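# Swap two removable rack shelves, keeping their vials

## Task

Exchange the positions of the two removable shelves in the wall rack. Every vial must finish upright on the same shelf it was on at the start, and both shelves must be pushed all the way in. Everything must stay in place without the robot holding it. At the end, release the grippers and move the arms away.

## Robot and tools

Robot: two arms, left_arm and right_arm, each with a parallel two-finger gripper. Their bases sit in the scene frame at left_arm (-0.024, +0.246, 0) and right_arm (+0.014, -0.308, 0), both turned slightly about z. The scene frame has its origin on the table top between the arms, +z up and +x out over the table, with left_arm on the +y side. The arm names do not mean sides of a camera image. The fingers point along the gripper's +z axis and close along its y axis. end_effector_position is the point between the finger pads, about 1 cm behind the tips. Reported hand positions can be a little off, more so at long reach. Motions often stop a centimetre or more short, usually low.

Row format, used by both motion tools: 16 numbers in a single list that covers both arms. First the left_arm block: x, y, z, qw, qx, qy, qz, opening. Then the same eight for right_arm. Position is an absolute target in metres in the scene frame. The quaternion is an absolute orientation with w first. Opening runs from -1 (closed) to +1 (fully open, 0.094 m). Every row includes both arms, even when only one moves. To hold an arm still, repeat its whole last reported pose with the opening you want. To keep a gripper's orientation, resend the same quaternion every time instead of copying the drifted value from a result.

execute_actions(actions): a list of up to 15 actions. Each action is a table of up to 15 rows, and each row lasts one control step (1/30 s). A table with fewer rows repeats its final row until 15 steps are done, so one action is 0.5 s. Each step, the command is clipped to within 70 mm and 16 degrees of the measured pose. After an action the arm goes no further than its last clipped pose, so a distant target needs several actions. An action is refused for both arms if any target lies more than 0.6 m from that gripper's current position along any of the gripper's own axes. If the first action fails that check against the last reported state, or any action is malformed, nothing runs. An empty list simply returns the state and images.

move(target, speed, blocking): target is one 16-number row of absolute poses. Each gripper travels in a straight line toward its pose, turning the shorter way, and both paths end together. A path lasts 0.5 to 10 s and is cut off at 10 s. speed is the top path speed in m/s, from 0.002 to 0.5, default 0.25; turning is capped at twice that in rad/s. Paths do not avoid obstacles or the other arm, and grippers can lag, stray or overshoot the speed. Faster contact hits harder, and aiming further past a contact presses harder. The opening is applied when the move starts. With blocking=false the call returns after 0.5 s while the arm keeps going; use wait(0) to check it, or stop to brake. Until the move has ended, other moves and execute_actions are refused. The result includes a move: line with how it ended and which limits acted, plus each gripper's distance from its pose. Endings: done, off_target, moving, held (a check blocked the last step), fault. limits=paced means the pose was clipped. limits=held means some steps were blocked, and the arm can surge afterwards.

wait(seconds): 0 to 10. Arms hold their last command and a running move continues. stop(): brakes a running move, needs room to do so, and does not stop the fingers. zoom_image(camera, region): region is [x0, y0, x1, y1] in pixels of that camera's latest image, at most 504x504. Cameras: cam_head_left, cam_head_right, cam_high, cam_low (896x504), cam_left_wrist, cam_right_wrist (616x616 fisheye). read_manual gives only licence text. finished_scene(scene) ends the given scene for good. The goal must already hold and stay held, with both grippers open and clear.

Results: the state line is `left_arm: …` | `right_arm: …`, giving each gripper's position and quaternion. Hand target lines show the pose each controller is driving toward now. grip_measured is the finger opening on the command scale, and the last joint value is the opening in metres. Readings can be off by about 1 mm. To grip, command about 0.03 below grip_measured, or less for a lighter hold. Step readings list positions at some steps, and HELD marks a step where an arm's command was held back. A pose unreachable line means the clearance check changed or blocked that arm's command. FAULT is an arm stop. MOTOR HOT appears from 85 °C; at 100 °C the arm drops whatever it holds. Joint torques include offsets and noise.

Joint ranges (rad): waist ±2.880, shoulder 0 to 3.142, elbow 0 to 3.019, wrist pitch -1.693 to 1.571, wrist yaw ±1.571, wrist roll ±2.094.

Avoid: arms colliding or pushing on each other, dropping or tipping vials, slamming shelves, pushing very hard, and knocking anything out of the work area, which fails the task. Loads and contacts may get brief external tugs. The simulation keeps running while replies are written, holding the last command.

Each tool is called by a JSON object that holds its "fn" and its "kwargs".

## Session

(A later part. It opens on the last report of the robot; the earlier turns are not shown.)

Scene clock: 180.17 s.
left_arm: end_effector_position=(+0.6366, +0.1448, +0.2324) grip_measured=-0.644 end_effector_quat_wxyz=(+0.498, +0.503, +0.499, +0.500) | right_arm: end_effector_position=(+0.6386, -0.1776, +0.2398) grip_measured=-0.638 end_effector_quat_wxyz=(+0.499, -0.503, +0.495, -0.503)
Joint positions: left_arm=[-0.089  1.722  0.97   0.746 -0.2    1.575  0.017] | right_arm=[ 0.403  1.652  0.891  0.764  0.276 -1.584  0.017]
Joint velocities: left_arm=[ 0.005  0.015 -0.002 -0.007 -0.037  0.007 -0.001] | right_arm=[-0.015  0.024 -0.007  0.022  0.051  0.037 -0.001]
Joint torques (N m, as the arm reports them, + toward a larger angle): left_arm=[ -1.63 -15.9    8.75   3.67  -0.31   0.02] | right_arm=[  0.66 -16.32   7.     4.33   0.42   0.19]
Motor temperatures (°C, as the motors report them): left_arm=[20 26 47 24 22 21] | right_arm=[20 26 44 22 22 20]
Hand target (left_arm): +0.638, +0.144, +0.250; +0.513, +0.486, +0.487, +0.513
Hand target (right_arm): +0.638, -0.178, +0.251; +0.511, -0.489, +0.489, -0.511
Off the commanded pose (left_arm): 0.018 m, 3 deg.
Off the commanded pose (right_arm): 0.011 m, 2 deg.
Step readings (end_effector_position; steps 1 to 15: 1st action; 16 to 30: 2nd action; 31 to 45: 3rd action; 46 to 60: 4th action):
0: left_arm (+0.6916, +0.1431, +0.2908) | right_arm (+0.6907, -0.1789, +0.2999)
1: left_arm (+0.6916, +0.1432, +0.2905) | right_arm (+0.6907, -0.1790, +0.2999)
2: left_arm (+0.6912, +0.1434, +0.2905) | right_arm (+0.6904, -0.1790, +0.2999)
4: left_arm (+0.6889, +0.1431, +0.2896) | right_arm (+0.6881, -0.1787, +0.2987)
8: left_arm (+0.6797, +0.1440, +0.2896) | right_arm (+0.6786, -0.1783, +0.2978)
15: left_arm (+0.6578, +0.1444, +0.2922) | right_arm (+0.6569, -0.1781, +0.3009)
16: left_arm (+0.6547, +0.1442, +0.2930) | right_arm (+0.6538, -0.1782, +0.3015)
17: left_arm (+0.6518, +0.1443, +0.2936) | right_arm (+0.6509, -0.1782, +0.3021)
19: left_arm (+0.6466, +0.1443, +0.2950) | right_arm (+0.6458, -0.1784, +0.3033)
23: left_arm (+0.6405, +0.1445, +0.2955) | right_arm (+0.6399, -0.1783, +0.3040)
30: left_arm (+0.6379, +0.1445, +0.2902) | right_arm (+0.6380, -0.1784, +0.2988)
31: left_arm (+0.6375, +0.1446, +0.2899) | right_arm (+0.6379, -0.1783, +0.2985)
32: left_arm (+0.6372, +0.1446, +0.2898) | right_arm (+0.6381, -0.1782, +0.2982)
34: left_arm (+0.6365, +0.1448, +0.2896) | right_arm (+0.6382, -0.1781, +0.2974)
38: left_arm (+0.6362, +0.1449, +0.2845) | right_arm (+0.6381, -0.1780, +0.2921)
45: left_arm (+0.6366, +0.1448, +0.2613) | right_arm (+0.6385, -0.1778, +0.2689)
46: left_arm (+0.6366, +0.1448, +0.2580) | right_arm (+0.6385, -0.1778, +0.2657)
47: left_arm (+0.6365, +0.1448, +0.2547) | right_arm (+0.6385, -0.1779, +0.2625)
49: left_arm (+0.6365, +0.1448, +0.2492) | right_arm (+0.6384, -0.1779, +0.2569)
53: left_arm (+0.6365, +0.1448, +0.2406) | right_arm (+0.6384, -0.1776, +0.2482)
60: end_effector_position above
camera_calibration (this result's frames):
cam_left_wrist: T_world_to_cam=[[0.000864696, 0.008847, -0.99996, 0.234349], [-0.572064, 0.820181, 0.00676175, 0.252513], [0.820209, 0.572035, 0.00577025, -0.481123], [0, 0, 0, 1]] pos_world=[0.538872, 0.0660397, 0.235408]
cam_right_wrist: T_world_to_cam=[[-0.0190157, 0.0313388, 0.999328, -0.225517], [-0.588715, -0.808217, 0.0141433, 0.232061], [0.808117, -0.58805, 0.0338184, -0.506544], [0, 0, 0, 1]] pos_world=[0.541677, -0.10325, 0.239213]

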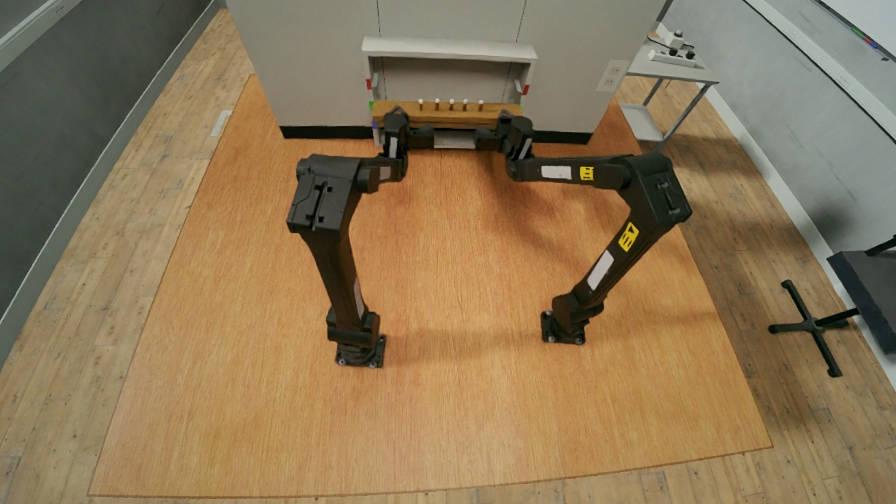

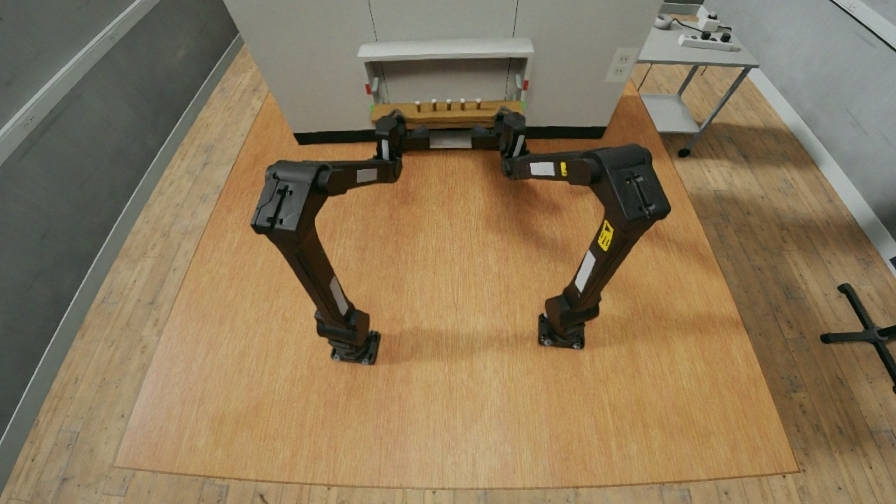

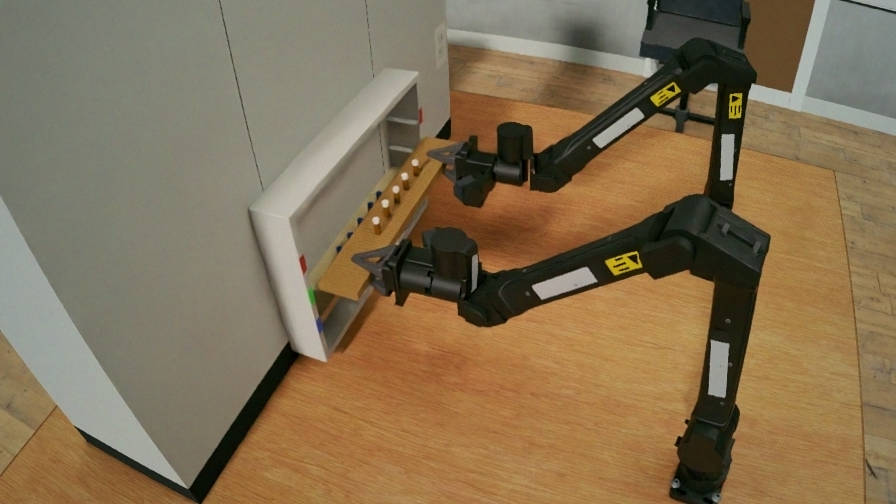

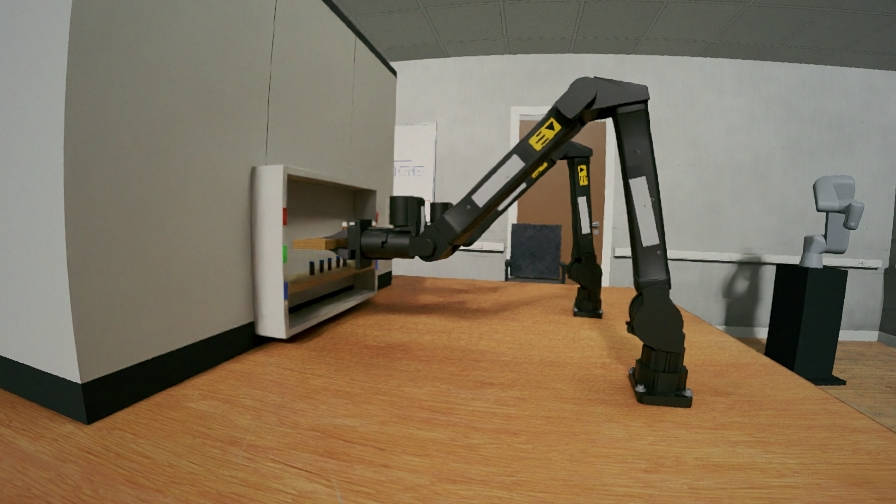

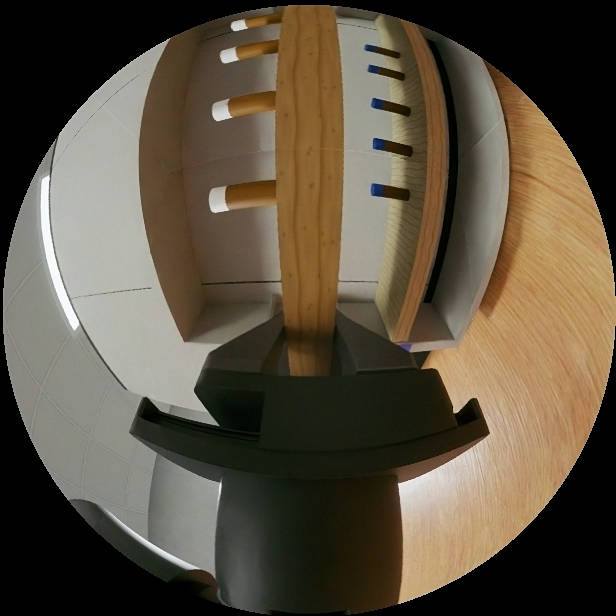

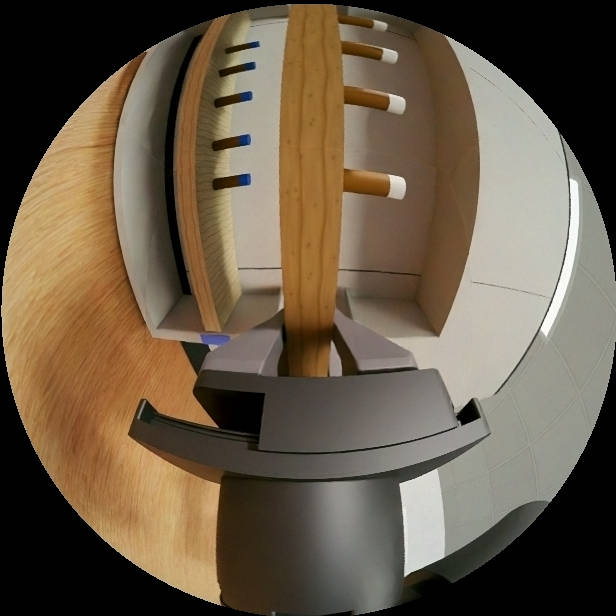

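{"fn": "execute_actions", "kwargs": {"actions": [[[0.6403,0.144,0.2522,0.514,0.486,0.486,0.514,-0.69,0.6402,-0.178,0.2536,0.5118,-0.4882,0.4882,-0.5118,-0.69],[0.6426,0.1445,0.2544,0.5146,0.4854,0.4854,0.5146,-0.69,0.6424,-0.1785,0.2562,0.5126,-0.4874,0.4874,-0.5126,-0.69],[0.6449,0.1445,0.2566,0.5151,0.4849,0.4849,0.5151,-0.69,0.6446,-0.1785,0.2588,0.5134,-0.4866,0.4866,-0.5134,-0.69],[0.6472,0.145,0.2588,0.5157,0.4843,0.4843,0.5157,-0.69,0.6468,-0.179,0.2614,0.5142,-0.4858,0.4858,-0.5142,-0.69],[0.6495,0.145,0.261,0.5162,0.4838,0.4838,0.5162,-0.69,0.649,-0.179,0.264,0.515,-0.485,0.485,-0.515,-0.69],[0.6518,0.145,0.2632,0.5168,0.4832,0.4832,0.5168,-0.69,0.6512,-0.1795,0.2666,0.5158,-0.4842,0.4842,-0.5158,-0.69],[0.6541,0.1455,0.2654,0.5173,0.4827,0.4827,0.5173,-0.69,0.6534,-0.1795,0.2692,0.5166,-0.4834,0.4834,-0.5166,-0.69],[0.6564,0.1455,0.2676,0.5179,0.4821,0.4821,0.5179,-0.69,0.6556,-0.18,0.2718,0.5174,-0.4826,0.4826,-0.5174,-0.69],[0.6587,0.1455,0.2698,0.5184,0.4816,0.4816,0.5184,-0.69,0.6578,-0.18,0.2744,0.5182,-0.4818,0.4818,-0.5182,-0.69],[0.661,0.1455,0.272,0.519,0.481,0.481,0.519,-0.69,0.66,-0.1805,0.277,0.519,-0.481,0.481,-0.519,-0.69],[0.663,0.1455,0.272,0.519,0.481,0.481,0.519,-0.69,0.662,-0.1805,0.277,0.519,-0.481,0.481,-0.519,-0.69],[0.665,0.1455,0.272,0.519,0.481,0.481,0.519,-0.69,0.664,-0.1805,0.277,0.519,-0.481,0.481,-0.519,-0.69],[0.6675,0.1455,0.272,0.519,0.481,0.481,0.519,-0.69,0.6665,-0.1805,0.277,0.519,-0.481,0.481,-0.519,-0.69],[0.67,0.1455,0.272,0.519,0.481,0.481,0.519,-0.69,0.669,-0.1805,0.277,0.519,-0.481,0.481,-0.519,-0.69],[0.6725,0.1455,0.272,0.519,0.481,0.481,0.519,-0.69,0.6715,-0.1805,0.277,0.519,-0.481,0.481,-0.519,-0.69]],
[[0.675,0.1455,0.272,0.519,0.481,0.481,0.519,-0.69,0.674,-0.1805,0.277,0.519,-0.481,0.481,-0.519,-0.69],[0.6775,0.1455,0.272,0.519,0.481,0.481,0.519,-0.69,0.6765,-0.1805,0.277,0.519,-0.481,0.481,-0.519,-0.69],[0.68,0.1455,0.272,0.519,0.481,0.481,0.519,-0.69,0.679,-0.1805,0.277,0.519,-0.481,0.481,-0.519,-0.69],[0.6825,0.1455,0.272,0.519,0.481,0.481,0.519,-0.69,0.6815,-0.1805,0.277,0.519,-0.481,0.481,-0.519,-0.69],[0.685,0.1455,0.272,0.519,0.481,0.481,0.519,-0.69,0.684,-0.1805,0.277,0.519,-0.481,0.481,-0.519,-0.69],[0.6875,0.1455,0.2715,0.519,0.481,0.481,0.519,-0.69,0.6865,-0.1805,0.2765,0.519,-0.481,0.481,-0.519,-0.69],[0.69,0.1455,0.271,0.519,0.481,0.481,0.519,-0.69,0.689,-0.1805,0.276,0.519,-0.481,0.481,-0.519,-0.69],[0.6925,0.1455,0.2705,0.519,0.481,0.481,0.519,-0.69,0.6915,-0.1805,0.2755,0.519,-0.481,0.481,-0.519,-0.69],[0.695,0.1455,0.27,0.519,0.481,0.481,0.519,-0.69,0.694,-0.1805,0.275,0.519,-0.481,0.481,-0.519,-0.69],[0.6975,0.1455,0.2695,0.519,0.481,0.481,0.519,-0.69,0.6965,-0.1805,0.2745,0.519,-0.481,0.481,-0.519,-0.69],[0.70,0.1455,0.269,0.519,0.481,0.481,0.519,-0.69,0.699,-0.1805,0.274,0.519,-0.481,0.481,-0.519,-0.69],[0.7025,0.1455,0.2685,0.519,0.481,0.481,0.519,-0.69,0.7015,-0.1805,0.2735,0.519,-0.481,0.481,-0.519,-0.69],[0.705,0.1455,0.268,0.519,0.481,0.481,0.519,-0.69,0.704,-0.1805,0.273,0.519,-0.481,0.481,-0.519,-0.69],[0.7075,0.1455,0.2675,0.519,0.481,0.481,0.519,-0.69,0.7065,-0.1805,0.2725,0.519,-0.481,0.481,-0.519,-0.69],[0.71,0.1455,0.267,0.519,0.481,0.481,0.519,-0.69,0.709,-0.1805,0.272,0.519,-0.481,0.481,-0.519,-0.69]],
[[0.7125,0.1455,0.2665,0.519,0.481,0.481,0.519,-0.69,0.7115,-0.1805,0.2715,0.519,-0.481,0.481,-0.519,-0.69],[0.715,0.1455,0.266,0.519,0.481,0.481,0.519,-0.69,0.714,-0.1805,0.271,0.519,-0.481,0.481,-0.519,-0.69],[0.7175,0.1455,0.2655,0.519,0.481,0.481,0.519,-0.69,0.7165,-0.1805,0.2705,0.519,-0.481,0.481,-0.519,-0.69],[0.72,0.1455,0.265,0.519,0.481,0.481,0.519,-0.69,0.719,-0.1805,0.27,0.519,-0.481,0.481,-0.519,-0.69],[0.7225,0.1455,0.2645,0.519,0.481,0.481,0.519,-0.69,0.7215,-0.1805,0.2695,0.519,-0.481,0.481,-0.519,-0.69],[0.725,0.1455,0.264,0.519,0.481,0.481,0.519,-0.69,0.724,-0.1805,0.269,0.519,-0.481,0.481,-0.519,-0.69],[0.727,0.1455,0.2635,0.519,0.481,0.481,0.519,-0.69,0.726,-0.1805,0.2685,0.519,-0.481,0.481,-0.519,-0.69],[0.729,0.1455,0.263,0.519,0.481,0.481,0.519,-0.69,0.728,-0.1805,0.268,0.519,-0.481,0.481,-0.519,-0.69],[0.731,0.1455,0.2625,0.519,0.481,0.481,0.519,-0.69,0.73,-0.1805,0.2675,0.519,-0.481,0.481,-0.519,-0.69],[0.733,0.1455,0.262,0.519,0.481,0.481,0.519,-0.69,0.732,-0.1805,0.267,0.519,-0.481,0.481,-0.519,-0.69],[0.735,0.1455,0.2615,0.519,0.481,0.481,0.519,-0.69,0.734,-0.1805,0.2665,0.519,-0.481,0.481,-0.519,-0.69],[0.7365,0.1455,0.261,0.519,0.481,0.481,0.519,-0.69,0.7355,-0.1805,0.266,0.519,-0.481,0.481,-0.519,-0.69],[0.738,0.1455,0.2605,0.519,0.481,0.481,0.519,-0.69,0.737,-0.1805,0.2655,0.519,-0.481,0.481,-0.519,-0.69],[0.739,0.1455,0.26,0.519,0.481,0.481,0.519,-0.69,0.738,-0.1805,0.265,0.519,-0.481,0.481,-0.519,-0.69],[0.74,0.1455,0.2595,0.519,0.481,0.481,0.519,-0.69,0.739,-0.1805,0.2645,0.519,-0.481,0.481,-0.519,-0.69]]]}}

Scene clock: 247.37 s.
left_arm: end_effector_position=(+0.7156, +0.1460, +0.2166) grip_measured=-0.644 end_effector_quat_wxyz=(+0.497, +0.501, +0.500, +0.502) | right_arm: end_effector_position=(+0.7105, -0.1749, +0.2250) grip_measured=-0.638 end_effector_quat_wxyz=(+0.502, -0.508, +0.492, -0.499)
Joint positions: left_arm=[-0.06   1.91   1.204  0.704 -0.177  1.576  0.017] | right_arm=[ 0.366  1.823  1.091  0.732  0.224 -1.584  0.017]
Joint velocities: left_arm=[ 0.005  0.083  0.095 -0.017 -0.022 -0.022 -0.001] | right_arm=[-0.024  0.103  0.115 -0.017  0.066  0.081 -0.   ]
Joint torques (N m, as the arm reports them, + toward a larger angle): left_arm=[ -0.84 -18.54  14.63   1.84   0.22   0.05] | right_arm=[ -0.8  -19.33  12.77   2.53   0.39   0.13]
Motor temperatures (°C, as the motors report them): left_arm=[20 25 45 24 21 21] | right_arm=[20 25 42 22 22 20]
Hand target (left_arm): +0.735, +0.146, +0.260; +0.518, +0.481, +0.481, +0.519
Hand target (right_arm): +0.733, -0.182, +0.266; +0.519, -0.480, +0.481, -0.519
Off the commanded pose (left_arm): 0.049 m, 4 deg.
Off the commanded pose (right_arm): 0.049 m, 5 deg.
Step readings (end_effector_position; steps 1 to 15: 1st action; 16 to 30: 2nd action; 31 to 45: 3rd action):
0: left_arm (+0.6366, +0.1448, +0.2326) | right_arm (+0.6386, -0.1776, +0.2401)
1: left_arm (+0.6366, +0.1448, +0.2326) | right_arm (+0.6386, -0.1776, +0.2401)
2: left_arm (+0.6366, +0.1448, +0.2326) | right_arm (+0.6386, -0.1774, +0.2401)
4: left_arm (+0.6366, +0.1448, +0.2326) | right_arm (+0.6386, -0.1772, +0.2401)
8: left_arm (+0.6366, +0.1450, +0.2326) | right_arm (+0.6386, -0.1770, +0.2401)
15: left_arm (+0.6425, +0.1432, +0.2328) | right_arm (+0.6425, -0.1786, +0.2400)
16: left_arm (+0.6447, +0.1429, +0.2330) | right_arm (+0.6448, -0.1790, +0.2402)
17: left_arm (+0.6472, +0.1425, +0.2330) | right_arm (+0.6472, -0.1794, +0.2403)
19: left_arm (+0.6528, +0.1423, +0.2329) | right_arm (+0.6510, -0.1797, +0.2397)
23: left_arm (+0.6630, +0.1431, +0.2317) | right_arm (+0.6527, -0.1789, +0.2398)
30: left_arm (+0.6808, +0.1450, +0.2295) | right_arm (+0.6600, -0.1755, +0.2397)
31: left_arm (+0.6830, +0.1452, +0.2292) | right_arm (+0.6671, -0.1755, +0.2395)
32: left_arm (+0.6857, +0.1459, +0.2291) | right_arm (+0.6746, -0.1752, +0.2385)
34: left_arm (+0.6922, +0.1463, +0.2292) | right_arm (+0.6873, -0.1750, +0.2362)
38: left_arm (+0.7043, +0.1462, +0.2232) | right_arm (+0.6993, -0.1748, +0.2311)
45: end_effector_position above
camera_calibration (this result's frames):
cam_left_wrist: T_world_to_cam=[[0.00417989, 0.00889528, -0.999952, 0.216125], [-0.57583, 0.817555, 0.00486572, 0.300311], [0.817559, 0.575781, 0.00853946, -0.545792], [0, 0, 0, 1]] pos_world=[0.618242, 0.0668135, 0.219314]
cam_right_wrist: T_world_to_cam=[[-0.0165697, 0.031968, 0.999352, -0.211048], [-0.576581, -0.816872, 0.0165707, 0.265997], [0.816872, -0.575933, 0.0319674, -0.566248], [0, 0, 0, 1]] pos_world=[0.612424, -0.102089, 0.224605]

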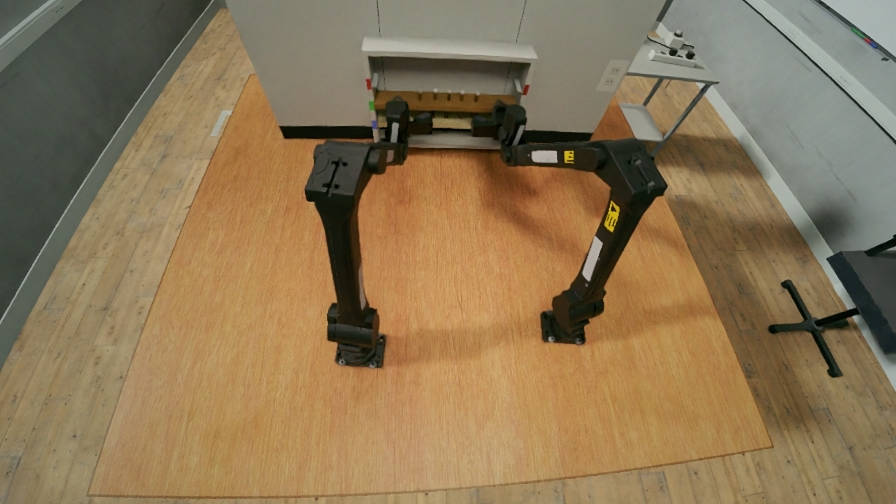

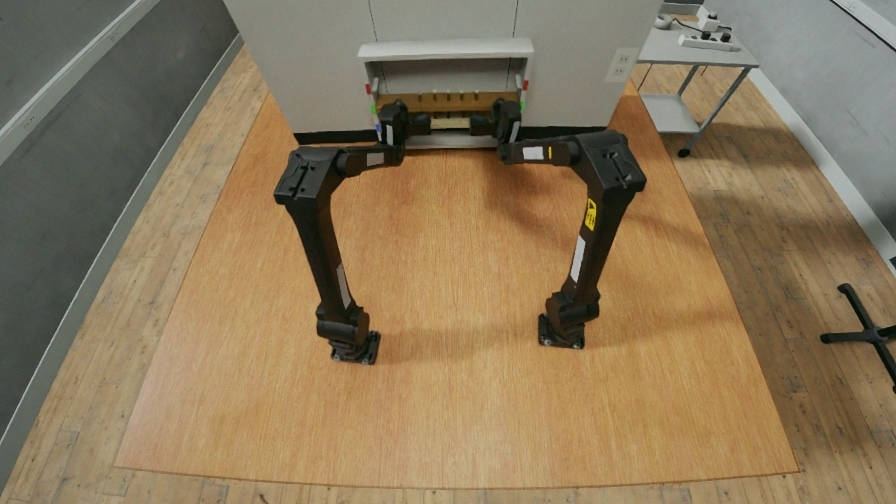

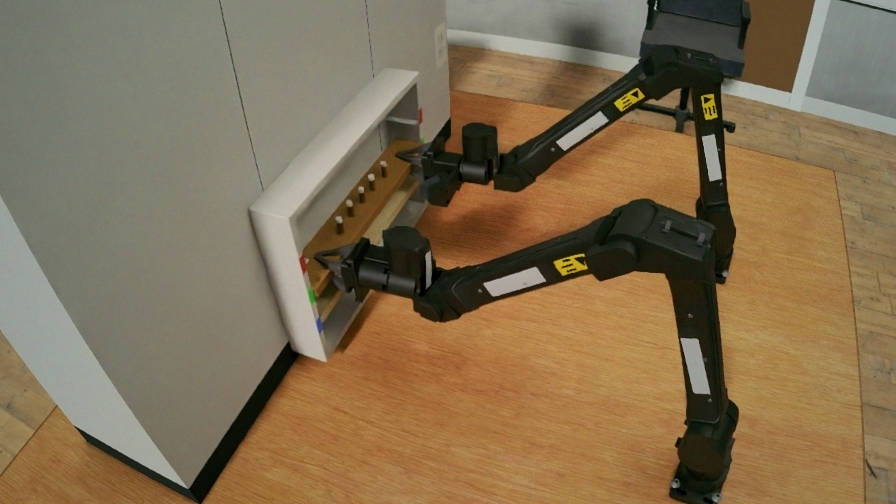

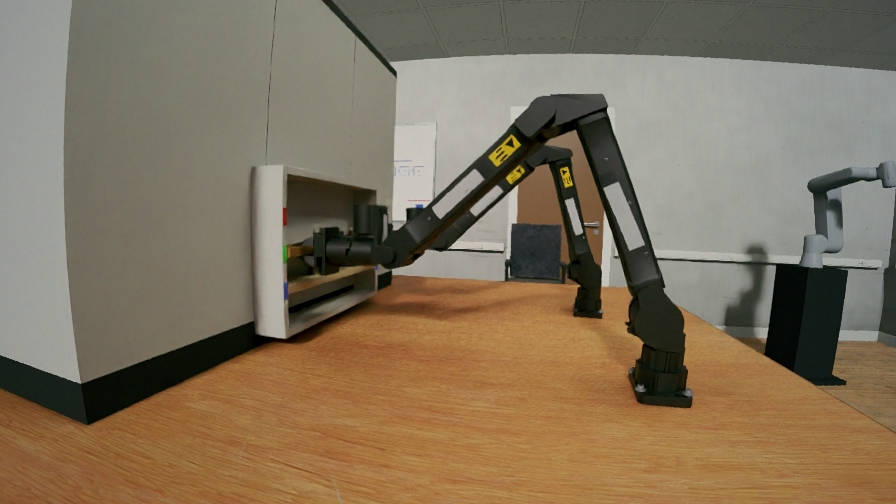

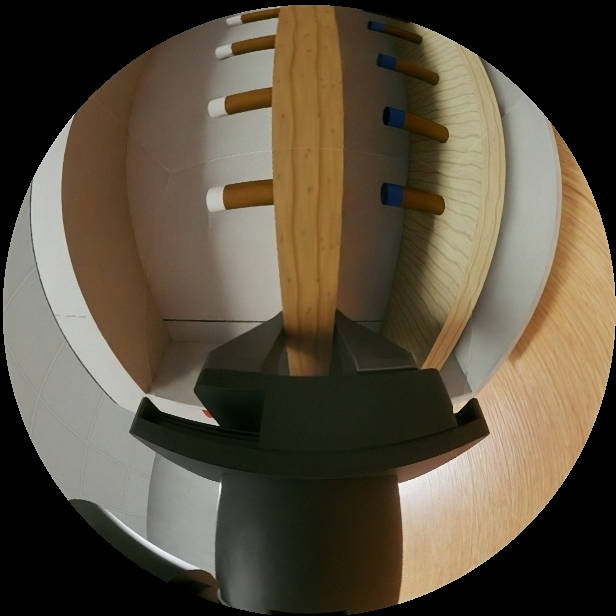

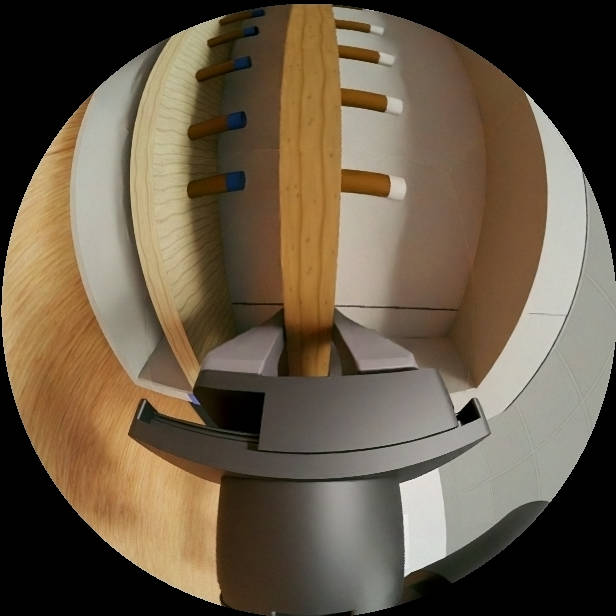

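{"fn": "execute_actions", "kwargs": {"actions": []}}

Scene clock: 277.40 s.
left_arm: end_effector_position=(+0.7181, +0.1458, +0.2158) grip_measured=-0.644 end_effector_quat_wxyz=(+0.497, +0.501, +0.500, +0.502) | right_arm: end_effector_position=(+0.7129, -0.1751, +0.2243) grip_measured=-0.638 end_effector_quat_wxyz=(+0.502, -0.508, +0.492, -0.499)
Joint positions: left_arm=[-0.06   1.916  1.212  0.703 -0.176  1.576  0.017] | right_arm=[ 0.365  1.829  1.098  0.732  0.223 -1.584  0.017]
Joint velocities: left_arm=[-0.015 -0.005 -0.002 -0.007  0.007  0.007  0.   ] | right_arm=[ 0.015  0.005 -0.012 -0.012 -0.022 -0.022 -0.   ]
Joint torques (N m, as the arm reports them, + toward a larger angle): left_arm=[ -1.12 -18.87  14.51   1.81   0.24   0.05] | right_arm=[ -0.55 -19.29  12.76   2.6    0.37   0.13]
Motor temperatures (°C, as the motors report them): left_arm=[20 26 50 23 22 21] | right_arm=[20 26 48 22 22 20]
Hand target (left_arm): +0.735, +0.146, +0.260; +0.518, +0.481, +0.481, +0.519
Hand target (right_arm): +0.733, -0.182, +0.266; +0.519, -0.480, +0.481, -0.519
Off the commanded pose (left_arm): 0.049 m, 4 deg.
Off the commanded pose (right_arm): 0.048 m, 4 deg.
camera_calibration (this result's frames):
cam_left_wrist: T_world_to_cam=[[0.0045555, 0.00882875, -0.999951, 0.215042], [-0.575831, 0.817556, 0.00459502, 0.301954], [0.817556, 0.575782, 0.00880825, -0.547726], [0, 0, 0, 1]] pos_world=[0.620691, 0.0666079, 0.218469]
cam_right_wrist: T_world_to_cam=[[-0.0169277, 0.0318834, 0.999348, -0.210087], [-0.576899, -0.816653, 0.0162827, 0.267636], [0.81664, -0.576247, 0.0322175, -0.568202], [0, 0, 0, 1]] pos_world=[0.614859, -0.10216, 0.223899]

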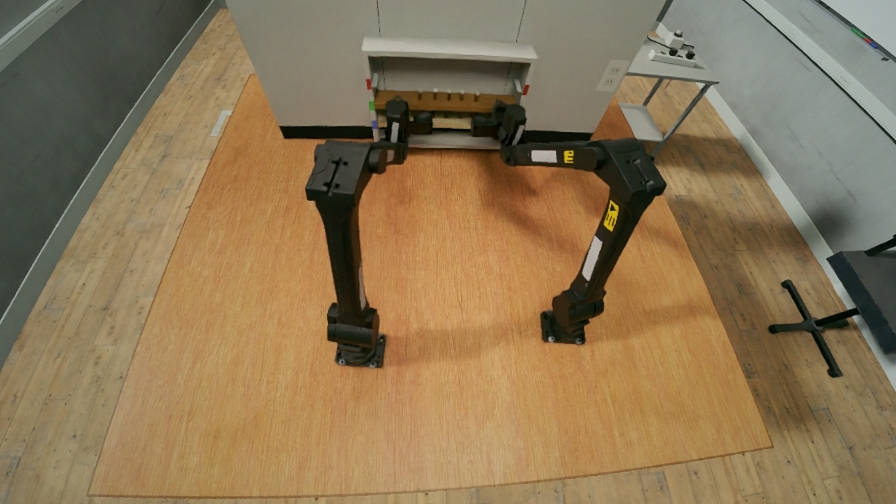

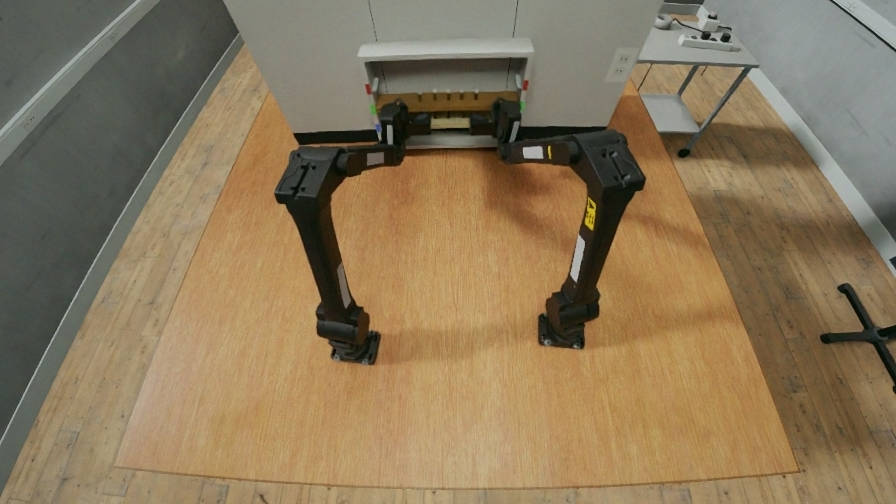

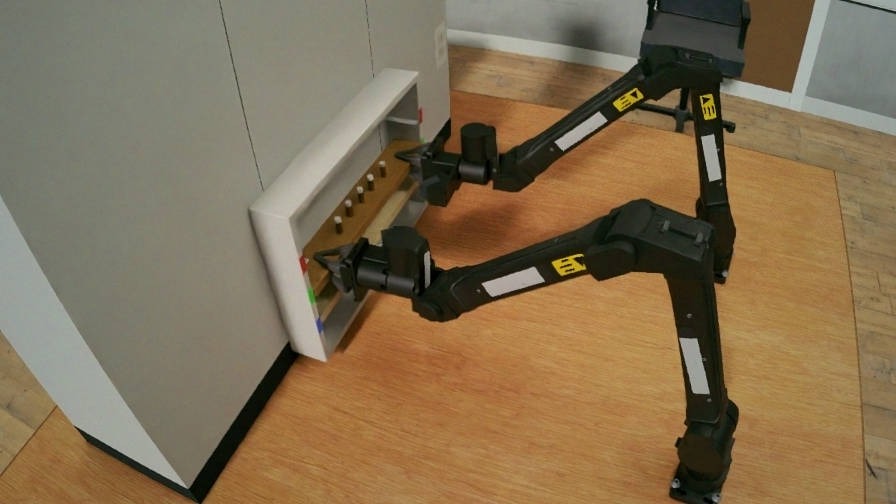

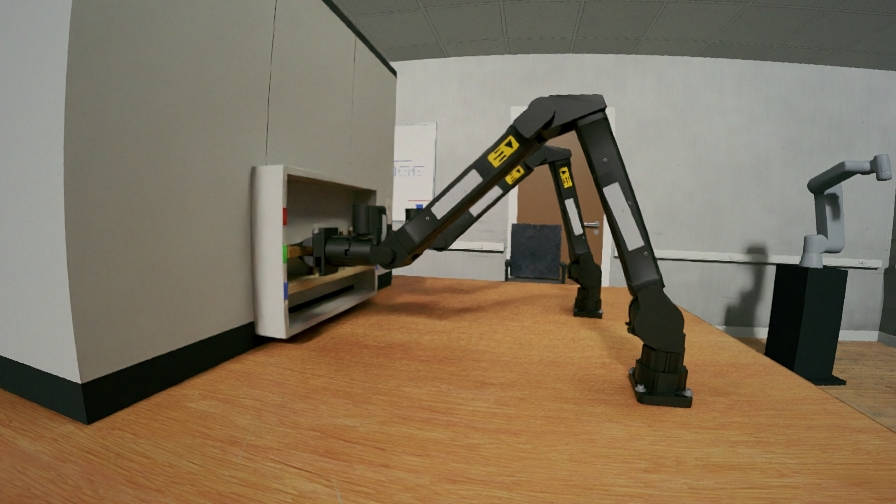

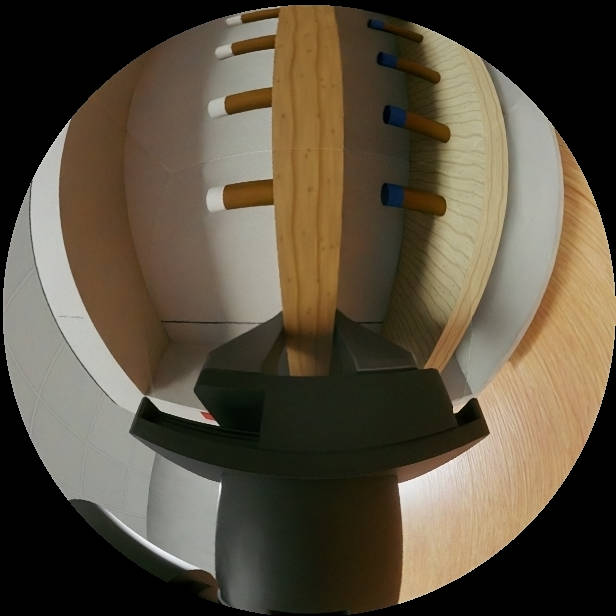

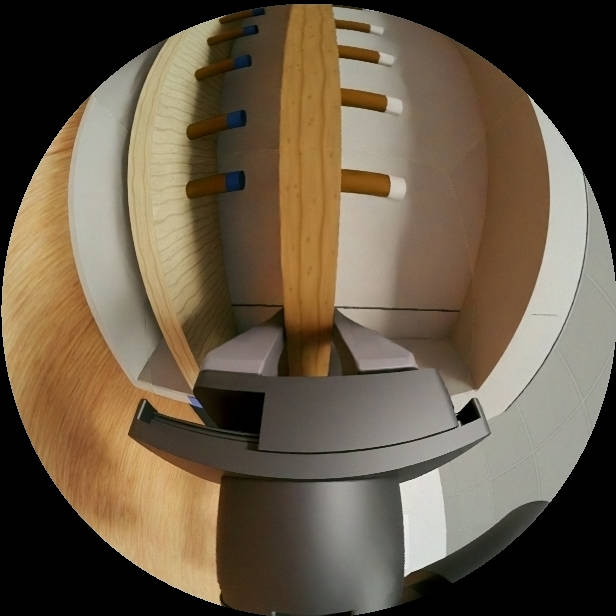

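{"fn": "execute_actions", "kwargs": {"actions": [[[0.737,0.146,0.2595,0.519,0.481,0.481,0.519,-0.69,0.736,-0.1805,0.265,0.519,-0.481,0.481,-0.519,-0.69],[0.738,0.146,0.2593,0.519,0.481,0.481,0.519,-0.69,0.7375,-0.18,0.2645,0.519,-0.481,0.481,-0.519,-0.69],[0.739,0.146,0.2591,0.519,0.481,0.481,0.519,-0.69,0.739,-0.18,0.264,0.519,-0.481,0.481,-0.519,-0.69],[0.74,0.146,0.2589,0.519,0.481,0.481,0.519,-0.69,0.7405,-0.18,0.2635,0.519,-0.481,0.481,-0.519,-0.69],[0.741,0.146,0.2587,0.519,0.481,0.481,0.519,-0.69,0.742,-0.18,0.263,0.519,-0.481,0.481,-0.519,-0.69],[0.742,0.146,0.2585,0.519,0.481,0.481,0.519,-0.69,0.7435,-0.18,0.2625,0.519,-0.481,0.481,-0.519,-0.69],[0.743,0.146,0.2583,0.519,0.481,0.481,0.519,-0.69,0.745,-0.18,0.262,0.519,-0.481,0.481,-0.519,-0.69],[0.744,0.146,0.2581,0.519,0.481,0.481,0.519,-0.69,0.7465,-0.18,0.2615,0.519,-0.481,0.481,-0.519,-0.69],[0.745,0.146,0.2579,0.519,0.481,0.481,0.519,-0.69,0.748,-0.18,0.261,0.519,-0.481,0.481,-0.519,-0.69],[0.746,0.146,0.2577,0.519,0.481,0.481,0.519,-0.69,0.7495,-0.18,0.2605,0.519,-0.481,0.481,-0.519,-0.69],[0.747,0.146,0.2575,0.519,0.481,0.481,0.519,-0.69,0.751,-0.18,0.26,0.519,-0.481,0.481,-0.519,-0.69],[0.748,0.146,0.2573,0.519,0.481,0.481,0.519,-0.69,0.752,-0.18,0.2595,0.519,-0.481,0.481,-0.519,-0.69],[0.749,0.146,0.257,0.519,0.481,0.481,0.519,-0.69,0.753,-0.18,0.259,0.519,-0.481,0.481,-0.519,-0.69]]]}}

Scene clock: 292.47 s.
left_arm: end_effector_position=(+0.7275, +0.1460, +0.2156) grip_measured=-0.644 end_effector_quat_wxyz=(+0.498, +0.500, +0.499, +0.503) | right_arm: end_effector_position=(+0.7262, -0.1747, +0.2222) grip_measured=-0.638 end_effector_quat_wxyz=(+0.504, -0.506, +0.491, -0.500)
Joint positions: left_arm=[-0.057  1.937  1.242  0.698 -0.175  1.577  0.017] | right_arm=[ 0.36   1.862  1.138  0.732  0.217 -1.583  0.017]
Joint velocities: left_arm=[ 0.005  0.034  0.09  -0.012 -0.022  0.007  0.   ] | right_arm=[-0.015  0.063  0.066  0.002  0.022  0.051 -0.   ]
Joint torques (N m, as the arm reports them, + toward a larger angle): left_arm=[ -0.77 -19.31  14.1    1.78   0.36   0.01] | right_arm=[ -0.23 -20.14  12.7    2.46   0.43   0.09]
Motor temperatures (°C, as the motors report them): left_arm=[20 26 50 23 22 21] | right_arm=[20 26 49 22 22 20]
Hand target (left_arm): +0.744, +0.146, +0.258; +0.518, +0.481, +0.480, +0.520
Hand target (right_arm): +0.748, -0.181, +0.260; +0.519, -0.481, +0.481, -0.519
Off the commanded pose (left_arm): 0.047 m, 4 deg.
Off the commanded pose (right_arm): 0.046 m, 4 deg.
Step readings (end_effector_position):
0: left_arm (+0.7181, +0.1458, +0.2158) | right_arm (+0.7129, -0.1751, +0.2243)
1: left_arm (+0.7181, +0.1458, +0.2158) | right_arm (+0.7129, -0.1751, +0.2243)
2: left_arm (+0.7181, +0.1460, +0.2158) | right_arm (+0.7129, -0.1751, +0.2243)
4: left_arm (+0.7181, +0.1459, +0.2158) | right_arm (+0.7130, -0.1750, +0.2242)
8: left_arm (+0.7197, +0.1459, +0.2164) | right_arm (+0.7163, -0.1747, +0.2242)
15: end_effector_position above
camera_calibration (this result's frames):
cam_left_wrist: T_world_to_cam=[[0.00904914, 0.00881923, -0.99992, 0.211517], [-0.577093, 0.816676, 0.00198041, 0.308825], [0.816628, 0.577029, 0.0124797, -0.555848], [0, 0, 0, 1]] pos_world=[0.630228, 0.0666658, 0.217825]
cam_right_wrist: T_world_to_cam=[[-0.0232389, 0.0295948, 0.999292, -0.203577], [-0.576358, -0.817126, 0.0107964, 0.276389], [0.816867, -0.575699, 0.0360463, -0.579718], [0, 0, 0, 1]] pos_world=[0.628121, -0.101874, 0.221346]

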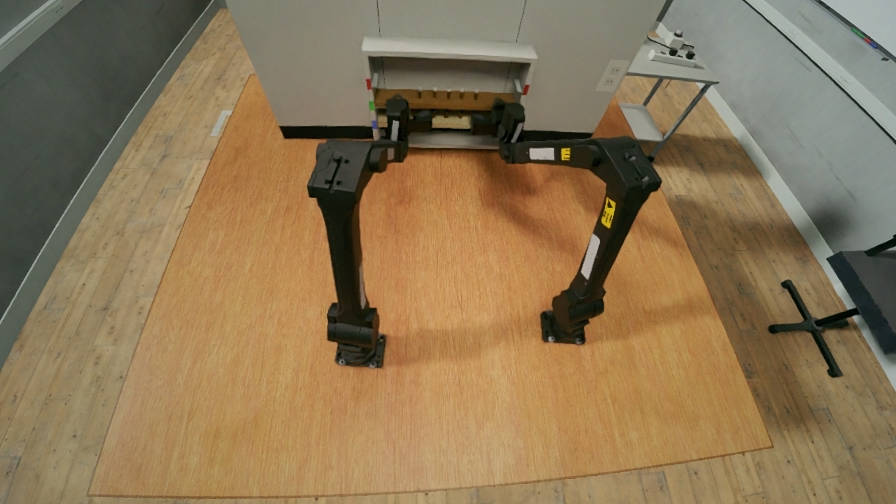

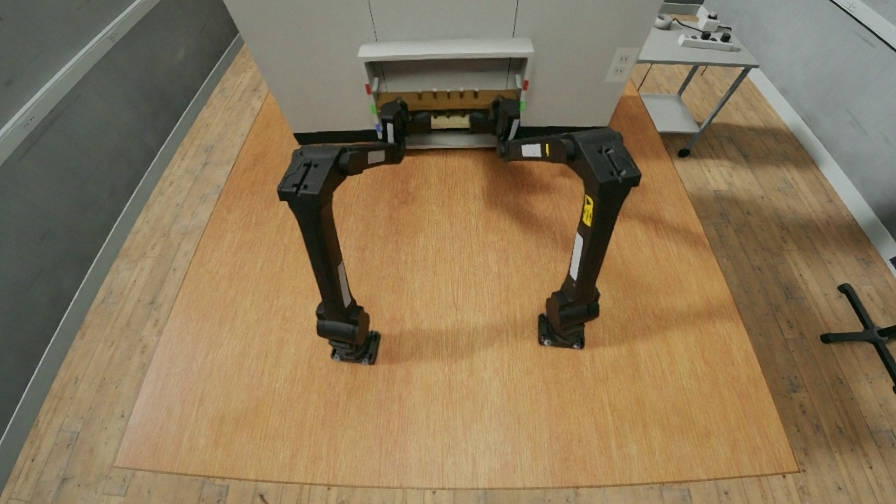

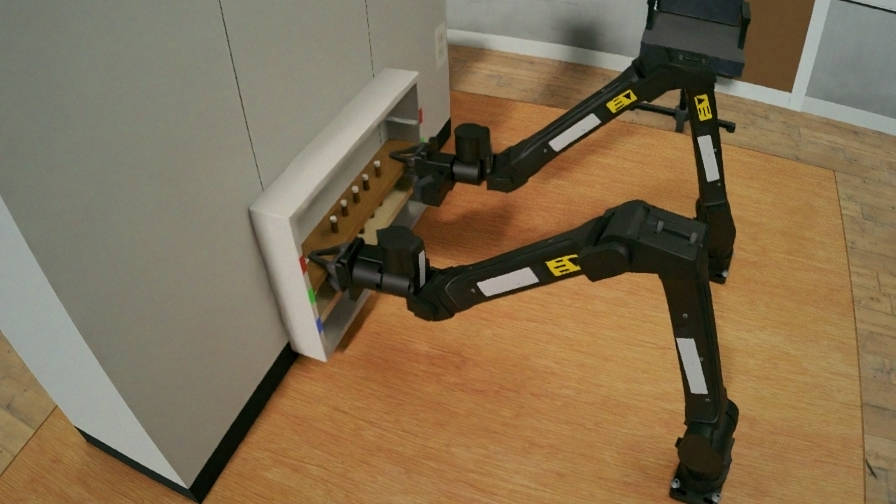

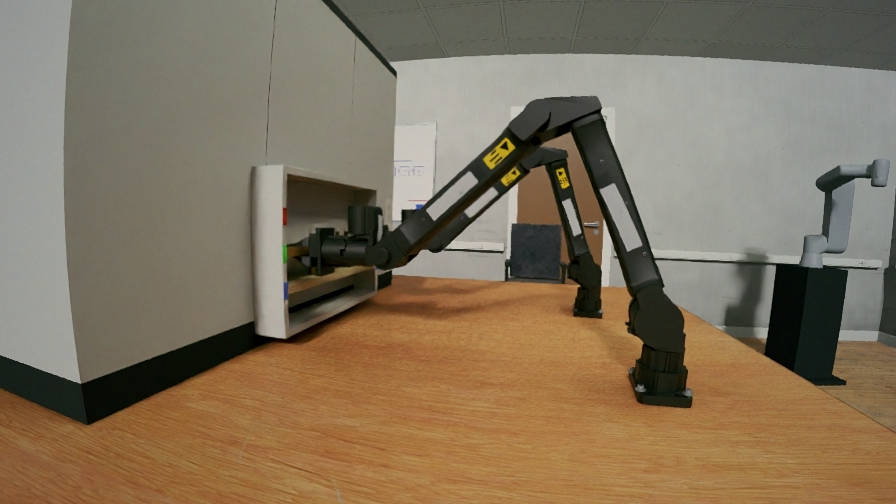

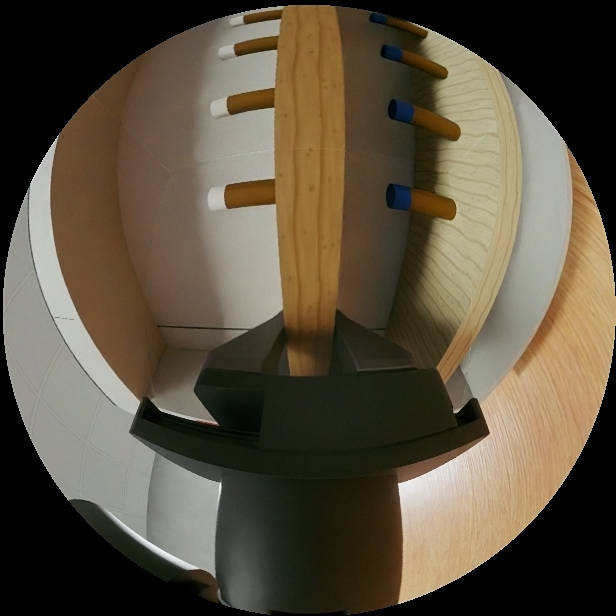

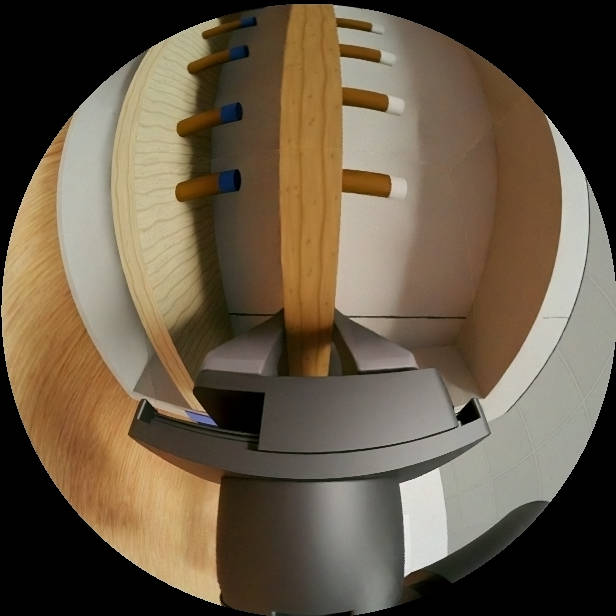

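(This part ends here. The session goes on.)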